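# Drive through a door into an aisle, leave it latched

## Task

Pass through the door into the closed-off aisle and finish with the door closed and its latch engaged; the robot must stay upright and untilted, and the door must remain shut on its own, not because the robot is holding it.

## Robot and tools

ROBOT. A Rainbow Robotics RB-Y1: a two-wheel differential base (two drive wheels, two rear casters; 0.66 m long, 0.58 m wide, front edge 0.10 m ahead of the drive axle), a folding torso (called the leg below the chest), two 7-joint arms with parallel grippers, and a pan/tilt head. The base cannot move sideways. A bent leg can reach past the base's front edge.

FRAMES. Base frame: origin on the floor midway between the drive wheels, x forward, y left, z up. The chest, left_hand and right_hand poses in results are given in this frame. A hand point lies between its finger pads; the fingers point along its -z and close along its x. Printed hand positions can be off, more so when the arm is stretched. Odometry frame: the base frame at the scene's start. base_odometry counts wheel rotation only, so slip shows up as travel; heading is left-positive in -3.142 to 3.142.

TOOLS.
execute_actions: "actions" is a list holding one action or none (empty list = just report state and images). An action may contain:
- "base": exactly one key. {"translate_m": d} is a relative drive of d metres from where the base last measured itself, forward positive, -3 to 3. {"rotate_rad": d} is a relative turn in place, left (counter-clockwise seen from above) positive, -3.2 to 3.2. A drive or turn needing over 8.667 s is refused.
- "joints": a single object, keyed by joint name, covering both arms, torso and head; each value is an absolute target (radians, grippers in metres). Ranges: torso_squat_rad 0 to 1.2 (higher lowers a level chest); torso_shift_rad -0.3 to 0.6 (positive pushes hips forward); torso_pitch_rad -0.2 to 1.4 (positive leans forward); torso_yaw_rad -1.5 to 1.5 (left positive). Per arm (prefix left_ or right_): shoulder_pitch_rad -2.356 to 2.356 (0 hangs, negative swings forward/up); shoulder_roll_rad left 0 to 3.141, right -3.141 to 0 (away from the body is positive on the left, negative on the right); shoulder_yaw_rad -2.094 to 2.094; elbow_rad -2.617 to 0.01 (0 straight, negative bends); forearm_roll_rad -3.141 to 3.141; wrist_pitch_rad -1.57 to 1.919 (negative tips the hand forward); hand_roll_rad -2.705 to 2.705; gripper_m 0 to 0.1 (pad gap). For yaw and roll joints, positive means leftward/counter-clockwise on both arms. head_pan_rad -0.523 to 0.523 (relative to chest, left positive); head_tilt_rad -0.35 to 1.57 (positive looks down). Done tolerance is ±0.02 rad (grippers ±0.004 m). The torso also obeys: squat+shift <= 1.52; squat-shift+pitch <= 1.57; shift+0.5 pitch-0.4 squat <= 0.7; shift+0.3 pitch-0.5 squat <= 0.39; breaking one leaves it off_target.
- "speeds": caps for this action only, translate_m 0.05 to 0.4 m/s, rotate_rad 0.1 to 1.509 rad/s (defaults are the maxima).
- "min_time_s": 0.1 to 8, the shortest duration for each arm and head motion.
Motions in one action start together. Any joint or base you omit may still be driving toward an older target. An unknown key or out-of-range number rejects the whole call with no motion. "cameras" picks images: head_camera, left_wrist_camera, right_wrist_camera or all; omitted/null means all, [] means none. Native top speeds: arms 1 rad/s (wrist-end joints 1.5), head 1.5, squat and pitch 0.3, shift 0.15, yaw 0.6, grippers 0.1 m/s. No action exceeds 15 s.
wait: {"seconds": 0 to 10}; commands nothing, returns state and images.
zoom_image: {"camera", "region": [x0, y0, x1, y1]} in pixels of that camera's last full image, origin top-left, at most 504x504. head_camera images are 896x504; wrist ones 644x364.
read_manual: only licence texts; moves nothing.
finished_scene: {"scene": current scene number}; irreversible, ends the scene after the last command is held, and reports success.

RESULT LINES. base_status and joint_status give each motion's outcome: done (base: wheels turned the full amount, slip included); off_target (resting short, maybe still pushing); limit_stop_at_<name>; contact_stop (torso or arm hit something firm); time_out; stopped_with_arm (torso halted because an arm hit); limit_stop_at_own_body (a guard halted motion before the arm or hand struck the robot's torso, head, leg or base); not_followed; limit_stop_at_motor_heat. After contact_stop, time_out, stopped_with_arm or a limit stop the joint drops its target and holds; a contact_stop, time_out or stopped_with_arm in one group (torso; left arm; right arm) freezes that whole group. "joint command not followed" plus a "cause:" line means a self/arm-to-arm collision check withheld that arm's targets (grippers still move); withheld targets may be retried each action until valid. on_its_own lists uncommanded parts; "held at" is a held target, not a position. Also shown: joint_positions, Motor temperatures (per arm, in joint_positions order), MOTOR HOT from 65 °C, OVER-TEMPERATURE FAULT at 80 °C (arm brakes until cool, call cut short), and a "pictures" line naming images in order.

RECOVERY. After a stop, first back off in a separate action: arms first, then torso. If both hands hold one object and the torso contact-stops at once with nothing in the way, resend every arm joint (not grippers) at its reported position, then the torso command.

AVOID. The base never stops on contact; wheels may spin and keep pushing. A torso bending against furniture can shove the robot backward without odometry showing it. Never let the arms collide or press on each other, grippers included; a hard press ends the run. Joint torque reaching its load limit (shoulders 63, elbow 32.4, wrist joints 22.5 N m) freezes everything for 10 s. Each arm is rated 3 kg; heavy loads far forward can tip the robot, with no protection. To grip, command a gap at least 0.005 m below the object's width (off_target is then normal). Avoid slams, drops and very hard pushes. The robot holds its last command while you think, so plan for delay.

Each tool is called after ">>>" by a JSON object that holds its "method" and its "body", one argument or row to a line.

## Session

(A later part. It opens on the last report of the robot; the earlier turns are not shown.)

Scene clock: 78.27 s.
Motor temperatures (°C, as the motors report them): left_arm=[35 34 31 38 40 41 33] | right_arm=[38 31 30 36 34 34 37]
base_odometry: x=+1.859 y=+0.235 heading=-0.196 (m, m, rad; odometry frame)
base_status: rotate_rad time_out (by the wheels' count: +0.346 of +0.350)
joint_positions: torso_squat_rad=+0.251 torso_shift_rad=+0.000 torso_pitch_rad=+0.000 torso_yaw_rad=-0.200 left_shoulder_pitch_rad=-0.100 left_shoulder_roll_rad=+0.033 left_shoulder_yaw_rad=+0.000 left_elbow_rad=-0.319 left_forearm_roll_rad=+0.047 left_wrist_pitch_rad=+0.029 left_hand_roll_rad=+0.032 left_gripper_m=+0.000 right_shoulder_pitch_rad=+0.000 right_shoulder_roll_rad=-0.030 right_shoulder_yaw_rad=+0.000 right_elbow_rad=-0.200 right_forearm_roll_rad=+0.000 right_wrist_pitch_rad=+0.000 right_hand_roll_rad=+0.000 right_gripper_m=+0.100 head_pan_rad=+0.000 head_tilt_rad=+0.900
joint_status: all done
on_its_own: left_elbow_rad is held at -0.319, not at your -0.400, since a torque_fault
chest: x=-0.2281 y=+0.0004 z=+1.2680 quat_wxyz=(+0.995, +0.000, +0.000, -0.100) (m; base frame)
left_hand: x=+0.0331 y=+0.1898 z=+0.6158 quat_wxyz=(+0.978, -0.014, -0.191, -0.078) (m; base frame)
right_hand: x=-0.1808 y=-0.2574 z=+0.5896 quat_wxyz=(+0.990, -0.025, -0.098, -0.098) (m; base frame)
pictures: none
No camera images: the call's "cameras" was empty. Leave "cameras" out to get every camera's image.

>>> {"method": "execute_actions", "body": {
  "actions": [
    {"joints":{"head_tilt_rad":1.2,"head_pan_rad":-0.2}}
  ]
}}

Scene clock: 81.03 s.
Motor temperatures (°C, as the motors report them): left_arm=[35 34 31 38 40 41 33] | right_arm=[38 31 30 36 34 34 37]
base_odometry: x=+1.859 y=+0.235 heading=-0.196 (m, m, rad; odometry frame)
base_status: not commanded
joint_positions: torso_squat_rad=+0.251 torso_shift_rad=+0.000 torso_pitch_rad=+0.000 torso_yaw_rad=-0.200 left_shoulder_pitch_rad=-0.100 left_shoulder_roll_rad=+0.033 left_shoulder_yaw_rad=+0.000 left_elbow_rad=-0.319 left_forearm_roll_rad=+0.047 left_wrist_pitch_rad=+0.029 left_hand_roll_rad=+0.032 left_gripper_m=+0.000 right_shoulder_pitch_rad=+0.000 right_shoulder_roll_rad=-0.030 right_shoulder_yaw_rad=+0.000 right_elbow_rad=-0.200 right_forearm_roll_rad=+0.000 right_wrist_pitch_rad=+0.000 right_hand_roll_rad=+0.000 right_gripper_m=+0.100 head_pan_rad=-0.200 head_tilt_rad=+1.200
joint_status: all done
on_its_own: left_elbow_rad is held at -0.319, not at your -0.400, since a torque_fault
chest: x=-0.2281 y=+0.0004 z=+1.2680 quat_wxyz=(+0.995, +0.000, +0.000, -0.100) (m; base frame)
left_hand: x=+0.0331 y=+0.1898 z=+0.6158 quat_wxyz=(+0.978, -0.014, -0.191, -0.078) (m; base frame)
right_hand: x=-0.1808 y=-0.2574 z=+0.5896 quat_wxyz=(+0.990, -0.025, -0.098, -0.098) (m; base frame)
pictures: head_camera, left_wrist_camera, right_wrist_camera
camera_calibration (this result's frames):
head_camera: T_world_to_cam=[[-0.384071, -0.922461, 0.0394413, -0.142803], [-0.851381, 0.337301, -0.401719, 0.469022], [0.357266, -0.187868, -0.914913, 1.36019], [0, 0, 0, 1]] pos_world=[-0.141481, -0.0343943, 1.43851]
left_wrist_camera: T_world_to_cam=[[0.914643, -0.118808, 0.38641, -0.245062], [-0.34533, -0.726567, 0.59401, -0.185566], [0.210179, -0.676746, -0.705578, 0.64369], [0, 0, 0, 1]] pos_world=[0.0247728, 0.271673, 0.659096]
right_wrist_camera: T_world_to_cam=[[-0.956002, 0.180014, -0.231634, 0.00812687], [0.000679278, 0.790949, 0.611882, -0.131607], [0.293358, 0.584803, -0.756271, 0.732371], [0, 0, 0, 1]] pos_world=[-0.206988, -0.325661, 0.636281]
Images, in order (width x height): head_camera 896x504, left_wrist_camera 644x364, right_wrist_camera 644x364.

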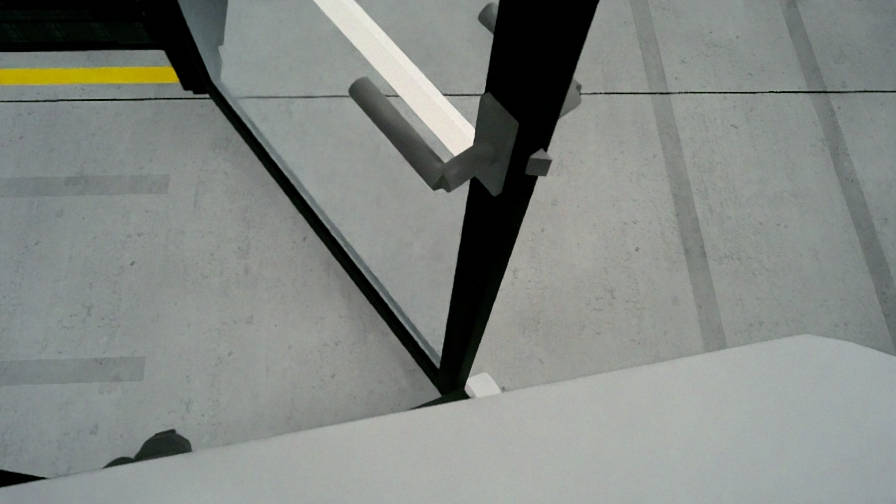

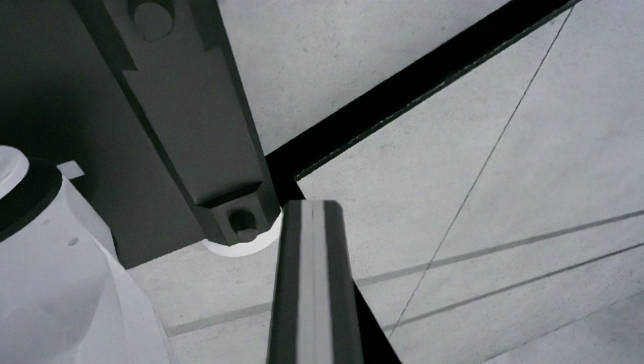

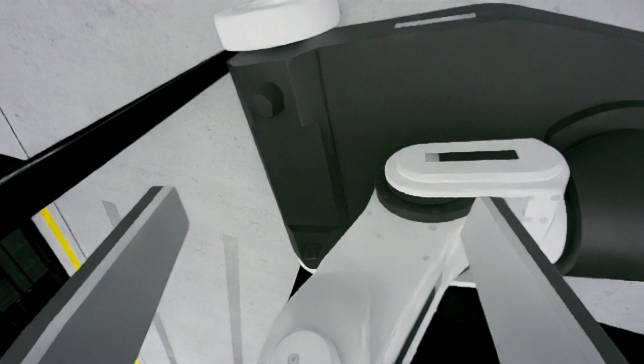

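Edge is jammed on the base front. Hand out, back off, sweep the door right with the torso.

>>> {"method": "execute_actions", "body": {
  "actions": [
    {"joints":{"left_shoulder_pitch_rad":-0.7,"left_shoulder_yaw_rad":-0.3,"head_tilt_rad":1.0}}
  ],
  "cameras": []
}}

>>> {"method": "execute_actions", "body": {
  "actions": [
    {"base":{"translate_m":-0.1},"speeds":{"translate_m":0.06}}
  ],
  "cameras": []
}}

>>> {"method": "execute_actions", "body": {
  "actions": [
    {"joints":{"torso_yaw_rad":-0.75}}
  ],
  "cameras": ["head_camera"]
}}

Scene clock: 84.60 s.
Motor temperatures (°C, as the motors report them): left_arm=[35 34 31 38 40 40 33] | right_arm=[38 31 30 36 34 34 37]
base_odometry: x=+1.859 y=+0.235 heading=-0.196 (m, m, rad; odometry frame)
base_status: not commanded
joint_positions: torso_squat_rad=+0.251 torso_shift_rad=+0.000 torso_pitch_rad=+0.000 torso_yaw_rad=-0.200 left_shoulder_pitch_rad=-0.700 left_shoulder_roll_rad=+0.033 left_shoulder_yaw_rad=-0.300 left_elbow_rad=-0.319 left_forearm_roll_rad=+0.047 left_wrist_pitch_rad=+0.028 left_hand_roll_rad=+0.032 left_gripper_m=+0.000 right_shoulder_pitch_rad=+0.000 right_shoulder_roll_rad=-0.030 right_shoulder_yaw_rad=+0.000 right_elbow_rad=-0.200 right_forearm_roll_rad=+0.000 right_wrist_pitch_rad=+0.000 right_hand_roll_rad=+0.000 right_gripper_m=+0.100 head_pan_rad=-0.200 head_tilt_rad=+1.000
joint_status: all done
on_its_own: left_elbow_rad is held at -0.319, not at your -0.400, since a torque_fault
chest: x=-0.2281 y=+0.0004 z=+1.2680 quat_wxyz=(+0.995, +0.000, +0.000, -0.100) (m; base frame)
left_hand: x=+0.3418 y=+0.0001 z=+0.8376 quat_wxyz=(+0.839, -0.037, -0.446, -0.309) (m; base frame)
right_hand: x=-0.1808 y=-0.2574 z=+0.5896 quat_wxyz=(+0.990, -0.025, -0.098, -0.098) (m; base frame)
pictures: none
No camera images: the call's "cameras" was empty. Leave "cameras" out to get every camera's image.

Scene clock: 86.77 s.
Motor temperatures (°C, as the motors report them): left_arm=[35 34 31 38 40 40 33] | right_arm=[38 31 30 36 34 34 37]
base_odometry: x=+1.761 y=+0.254 heading=-0.197 (m, m, rad; odometry frame)
base_status: done
joint_positions: torso_squat_rad=+0.251 torso_shift_rad=+0.000 torso_pitch_rad=+0.000 torso_yaw_rad=-0.200 left_shoulder_pitch_rad=-0.698 left_shoulder_roll_rad=+0.035 left_shoulder_yaw_rad=-0.299 left_elbow_rad=-0.318 left_forearm_roll_rad=+0.047 left_wrist_pitch_rad=+0.029 left_hand_roll_rad=+0.032 left_gripper_m=+0.000 right_shoulder_pitch_rad=+0.000 right_shoulder_roll_rad=-0.030 right_shoulder_yaw_rad=+0.000 right_elbow_rad=-0.200 right_forearm_roll_rad=+0.000 right_wrist_pitch_rad=+0.000 right_hand_roll_rad=+0.000 right_gripper_m=+0.100 head_pan_rad=-0.200 head_tilt_rad=+1.000
joint_status: not commanded
on_its_own: left_elbow_rad is held at -0.319, not at your -0.400, since a torque_fault
chest: x=-0.2281 y=+0.0006 z=+1.2680 quat_wxyz=(+0.995, -0.001, +0.000, -0.100) (m; base frame)
left_hand: x=+0.3413 y=+0.0024 z=+0.8362 quat_wxyz=(+0.840, -0.036, -0.445, -0.308) (m; base frame)
right_hand: x=-0.1808 y=-0.2574 z=+0.5897 quat_wxyz=(+0.990, -0.025, -0.098, -0.098) (m; base frame)
pictures: none
No camera images: the call's "cameras" was empty. Leave "cameras" out to get every camera's image.

Scene clock: 88.60 s.
Motor temperatures (°C, as the motors report them): left_arm=[35 34 31 38 40 40 33] | right_arm=[38 31 30 36 34 34 37]
base_odometry: x=+1.761 y=+0.254 heading=-0.196 (m, m, rad; odometry frame)
base_status: not commanded
joint_positions: torso_squat_rad=+0.251 torso_shift_rad=+0.000 torso_pitch_rad=+0.000 torso_yaw_rad=-0.749 left_shoulder_pitch_rad=-0.699 left_shoulder_roll_rad=+0.038 left_shoulder_yaw_rad=-0.299 left_elbow_rad=-0.318 left_forearm_roll_rad=+0.047 left_wrist_pitch_rad=+0.029 left_hand_roll_rad=+0.032 left_gripper_m=+0.000 right_shoulder_pitch_rad=+0.000 right_shoulder_roll_rad=-0.030 right_shoulder_yaw_rad=+0.000 right_elbow_rad=-0.200 right_forearm_roll_rad=+0.000 right_wrist_pitch_rad=+0.000 right_hand_roll_rad=+0.000 right_gripper_m=+0.100 head_pan_rad=-0.200 head_tilt_rad=+1.000
joint_status: all done
on_its_own: left_elbow_rad is held at -0.319, not at your -0.400, since a torque_fault
chest: x=-0.2279 y=+0.0006 z=+1.2680 quat_wxyz=(+0.931, +0.000, +0.000, -0.366) (m; base frame)
left_hand: x=+0.2611 y=-0.2941 z=+0.8367 quat_wxyz=(+0.725, -0.153, -0.420, -0.525) (m; base frame)
right_hand: x=-0.3221 y=-0.2441 z=+0.5896 quat_wxyz=(+0.926, -0.051, -0.088, -0.363) (m; base frame)
pictures: head_camera
camera_calibration (this result's frames):
head_camera: T_world_to_cam=[[-0.813854, -0.57972, 0.0395799, -0.24079], [-0.492744, 0.652439, -0.575784, 0.804125], [0.30797, -0.488107, -0.816643, 1.20111], [0, 0, 0, 1]] pos_world=[-0.169647, -0.0779623, 1.45341]
Images, in order (width x height): head_camera 896x504.

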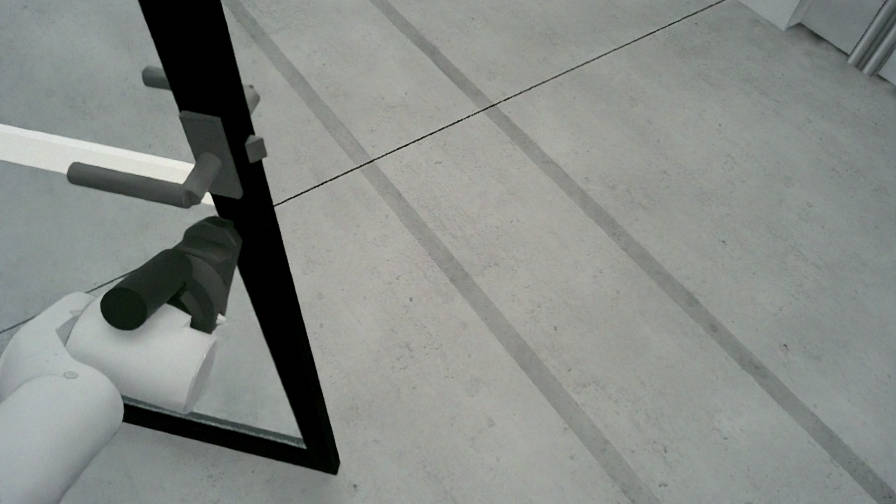

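>>> {"method": "execute_actions", "body": {
  "actions": [
    {"base":{"translate_m":0.45},"speeds":{"translate_m":0.1}}
  ],
  "cameras": []
}}

>>> {"method": "execute_actions", "body": {
  "actions": [
    {"base":{"rotate_rad":1.15},"speeds":{"rotate_rad":0.4},"joints":{"torso_yaw_rad":0,"left_shoulder_pitch_rad":0,"left_shoulder_yaw_rad":0,"head_pan_rad":0},"min_time_s":3}
  ]
}}

Scene clock: 95.80 s.
Motor temperatures (°C, as the motors report them): left_arm=[35 34 31 38 40 40 33] | right_arm=[38 31 30 36 34 34 37]
base_odometry: x=+2.202 y=+0.166 heading=-0.197 (m, m, rad; odometry frame)
base_status: done
joint_positions: torso_squat_rad=+0.251 torso_shift_rad=+0.000 torso_pitch_rad=+0.000 torso_yaw_rad=-0.750 left_shoulder_pitch_rad=-0.698 left_shoulder_roll_rad=+0.032 left_shoulder_yaw_rad=-0.300 left_elbow_rad=-0.318 left_forearm_roll_rad=+0.047 left_wrist_pitch_rad=+0.029 left_hand_roll_rad=+0.032 left_gripper_m=+0.000 right_shoulder_pitch_rad=+0.000 right_shoulder_roll_rad=-0.030 right_shoulder_yaw_rad=+0.000 right_elbow_rad=-0.200 right_forearm_roll_rad=+0.000 right_wrist_pitch_rad=+0.000 right_hand_roll_rad=+0.000 right_gripper_m=+0.100 head_pan_rad=-0.200 head_tilt_rad=+1.000
joint_status: not commanded
on_its_own: left_elbow_rad is held at -0.319, not at your -0.400, since a torque_fault
chest: x=-0.2281 y=+0.0005 z=+1.2680 quat_wxyz=(+0.931, +0.000, +0.000, -0.366) (m; base frame)
left_hand: x=+0.2567 y=-0.2967 z=+0.8362 quat_wxyz=(+0.724, -0.156, -0.418, -0.526) (m; base frame)
right_hand: x=-0.3223 y=-0.2441 z=+0.5896 quat_wxyz=(+0.926, -0.051, -0.088, -0.363) (m; base frame)
pictures: none
No camera images: the call's "cameras" was empty. Leave "cameras" out to get every camera's image.

Scene clock: 99.93 s.
Motor temperatures (°C, as the motors report them): left_arm=[34 34 31 38 40 40 33] | right_arm=[38 31 30 36 34 34 37]
base_odometry: x=+2.202 y=+0.166 heading=+0.952 (m, m, rad; odometry frame)
base_status: done
joint_positions: torso_squat_rad=+0.251 torso_shift_rad=+0.000 torso_pitch_rad=+0.000 torso_yaw_rad=+0.000 left_shoulder_pitch_rad=+0.000 left_shoulder_roll_rad=+0.033 left_shoulder_yaw_rad=+0.000 left_elbow_rad=-0.319 left_forearm_roll_rad=+0.047 left_wrist_pitch_rad=+0.028 left_hand_roll_rad=+0.032 left_gripper_m=+0.000 right_shoulder_pitch_rad=+0.000 right_shoulder_roll_rad=-0.030 right_shoulder_yaw_rad=+0.000 right_elbow_rad=-0.200 right_forearm_roll_rad=+0.000 right_wrist_pitch_rad=+0.000 right_hand_roll_rad=+0.000 right_gripper_m=+0.100 head_pan_rad=+0.000 head_tilt_rad=+1.000
joint_status: all done
on_its_own: left_elbow_rad is held at -0.319, not at your -0.400, since a torque_fault
chest: x=-0.2282 y=+0.0004 z=+1.2680 quat_wxyz=(+1.000, +0.000, +0.000, +0.000) (m; base frame)
left_hand: x=-0.0801 y=+0.2440 z=+0.5986 quat_wxyz=(+0.989, +0.009, -0.145, +0.036) (m; base frame)
right_hand: x=-0.1306 y=-0.2429 z=+0.5897 quat_wxyz=(+0.995, -0.015, -0.100, +0.001) (m; base frame)
pictures: head_camera, left_wrist_camera, right_wrist_camera
camera_calibration (this result's frames):
head_camera: T_world_to_cam=[[-0.00240878, -0.999198, 0.0399692, -0.0606087], [-0.817582, -0.0210469, -0.575427, 0.730024], [0.575807, -0.0340642, -0.816876, 1.26197], [0, 0, 0, 1]] pos_world=[-0.12994, -0.00220753, 1.45337]
left_wrist_camera: T_world_to_cam=[[0.949373, 0.0972602, 0.298717, -0.125937], [-0.110956, -0.785774, 0.60848, -0.150418], [0.293905, -0.610818, -0.735201, 0.700374], [0, 0, 0, 1]] pos_world=[-0.102972, 0.321856, 0.644062]
right_wrist_camera: T_world_to_cam=[[-0.97273, -0.0134715, -0.231549, 0.0041978], [-0.156383, 0.775362, 0.611848, -0.167432], [0.171292, 0.631373, -0.756325, 0.704582], [0, 0, 0, 1]] pos_world=[-0.142789, -0.314977, 0.636308]
Images, in order (width x height): head_camera 896x504, left_wrist_camera 644x364, right_wrist_camera 644x364.

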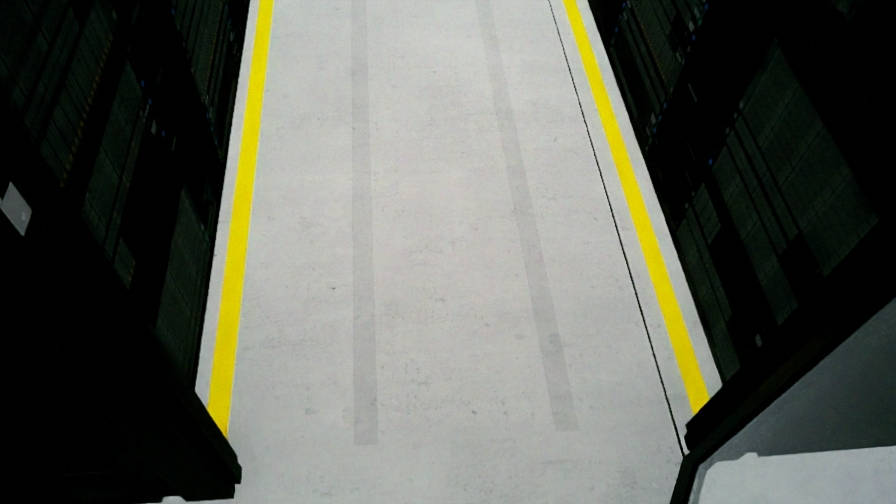

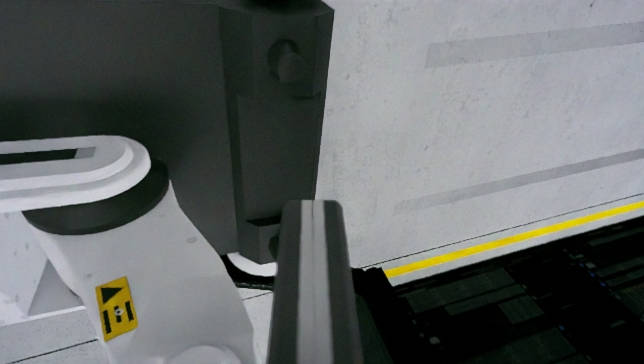

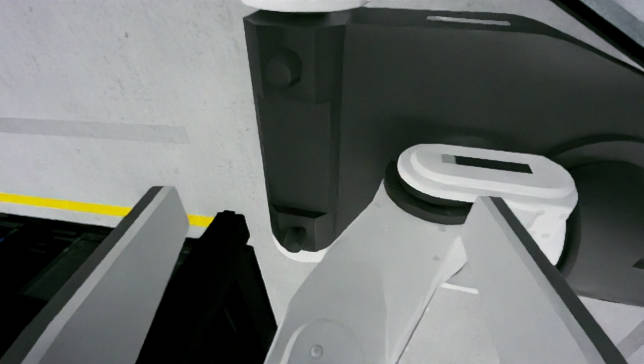

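>>> {"method": "execute_actions", "body": {
  "actions": [
    {"base":{"translate_m":1.4},"speeds":{"translate_m":0.3}}
  ],
  "cameras": []
}}

>>> {"method": "wait", "body": {
  "seconds": 6
}}

>>> {"method": "finished_scene", "body": {
  "scene": 2
}}

Scene clock: 106.87 s.
Motor temperatures (°C, as the motors report them): left_arm=[34 34 31 37 40 39 33] | right_arm=[38 31 30 35 33 34 37]
base_odometry: x=+3.014 y=+1.307 heading=+0.953 (m, m, rad; odometry frame)
base_status: done
joint_positions: torso_squat_rad=+0.251 torso_shift_rad=+0.000 torso_pitch_rad=+0.000 torso_yaw_rad=+0.000 left_shoulder_pitch_rad=+0.000 left_shoulder_roll_rad=+0.033 left_shoulder_yaw_rad=+0.000 left_elbow_rad=-0.319 left_forearm_roll_rad=+0.047 left_wrist_pitch_rad=+0.028 left_hand_roll_rad=+0.032 left_gripper_m=+0.000 right_shoulder_pitch_rad=+0.000 right_shoulder_roll_rad=-0.030 right_shoulder_yaw_rad=+0.000 right_elbow_rad=-0.200 right_forearm_roll_rad=+0.000 right_wrist_pitch_rad=+0.000 right_hand_roll_rad=+0.000 right_gripper_m=+0.100 head_pan_rad=+0.000 head_tilt_rad=+1.000
joint_status: not commanded
on_its_own: left_elbow_rad is held at -0.319, not at your -0.400, since a torque_fault
chest: x=-0.2281 y=+0.0004 z=+1.2680 quat_wxyz=(+1.000, +0.000, +0.000, +0.000) (m; base frame)
left_hand: x=-0.0800 y=+0.2440 z=+0.5986 quat_wxyz=(+0.989, +0.009, -0.145, +0.036) (m; base frame)
right_hand: x=-0.1305 y=-0.2429 z=+0.5897 quat_wxyz=(+0.995, -0.015, -0.100, +0.001) (m; base frame)
pictures: none
No camera images: the call's "cameras" was empty. Leave "cameras" out to get every camera's image.

Scene clock: 112.87 s.
Motor temperatures (°C, as the motors report them): left_arm=[34 34 31 37 40 39 33] | right_arm=[37 31 30 35 33 34 37]
base_odometry: x=+3.014 y=+1.307 heading=+0.953 (m, m, rad; odometry frame)
base_status: done
joint_positions: torso_squat_rad=+0.251 torso_shift_rad=+0.000 torso_pitch_rad=+0.000 torso_yaw_rad=+0.000 left_shoulder_pitch_rad=+0.000 left_shoulder_roll_rad=+0.033 left_shoulder_yaw_rad=+0.000 left_elbow_rad=-0.319 left_forearm_roll_rad=+0.047 left_wrist_pitch_rad=+0.028 left_hand_roll_rad=+0.032 left_gripper_m=+0.000 right_shoulder_pitch_rad=+0.000 right_shoulder_roll_rad=-0.030 right_shoulder_yaw_rad=+0.000 right_elbow_rad=-0.200 right_forearm_roll_rad=+0.000 right_wrist_pitch_rad=+0.000 right_hand_roll_rad=+0.000 right_gripper_m=+0.100 head_pan_rad=+0.000 head_tilt_rad=+1.000
joint_status: not commanded
on_its_own: left_elbow_rad is held at -0.319, not at your -0.400, since a torque_fault
chest: x=-0.2281 y=+0.0004 z=+1.2680 quat_wxyz=(+1.000, +0.000, +0.000, +0.000) (m; base frame)
left_hand: x=-0.0800 y=+0.2440 z=+0.5986 quat_wxyz=(+0.989, +0.009, -0.145, +0.036) (m; base frame)
right_hand: x=-0.1305 y=-0.2429 z=+0.5897 quat_wxyz=(+0.995, -0.015, -0.100, +0.001) (m; base frame)
wait: 6.00 s; at rest by 0.27 s
pictures: head_camera, left_wrist_camera, right_wrist_camera
camera_calibration (this result's frames):
head_camera: T_world_to_cam=[[-0.00240131, -0.999199, 0.0399573, -0.0605978], [-0.817669, -0.021041, -0.575304, 0.729939], [0.575684, -0.0340534, -0.816963, 1.26199], [0, 0, 0, 1]] pos_world=[-0.129805, -0.00221559, 1.45336]
left_wrist_camera: T_world_to_cam=[[0.949375, 0.0972146, 0.298726, -0.126046], [-0.110996, -0.785777, 0.608469, -0.15041], [0.293884, -0.610823, -0.735206, 0.700346], [0, 0, 0, 1]] pos_world=[-0.10285, 0.321852, 0.644072]
right_wrist_camera: T_world_to_cam=[[-0.972734, -0.0135178, -0.231529, 0.00427836], [-0.156409, 0.775347, 0.61186, -0.167436], [0.171244, 0.631391, -0.756321, 0.704556], [0, 0, 0, 1]] pos_world=[-0.142678, -0.314972, 0.636309]
Images, in order (width x height): head_camera 896x504, left_wrist_camera 644x364, right_wrist_camera 644x364.

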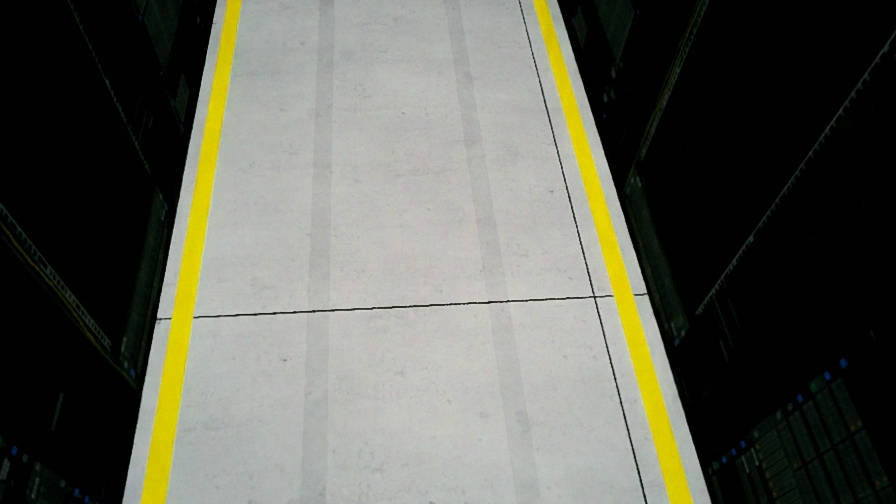

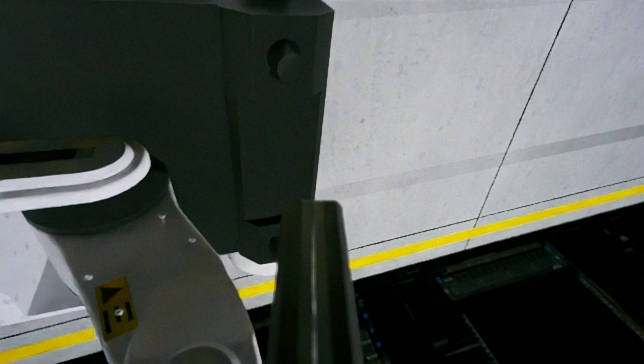

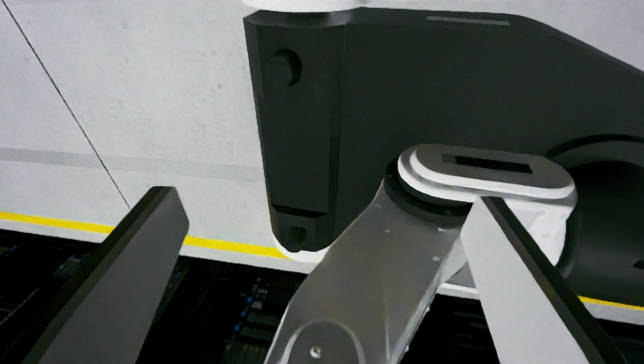

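The scene is finished: the task was done.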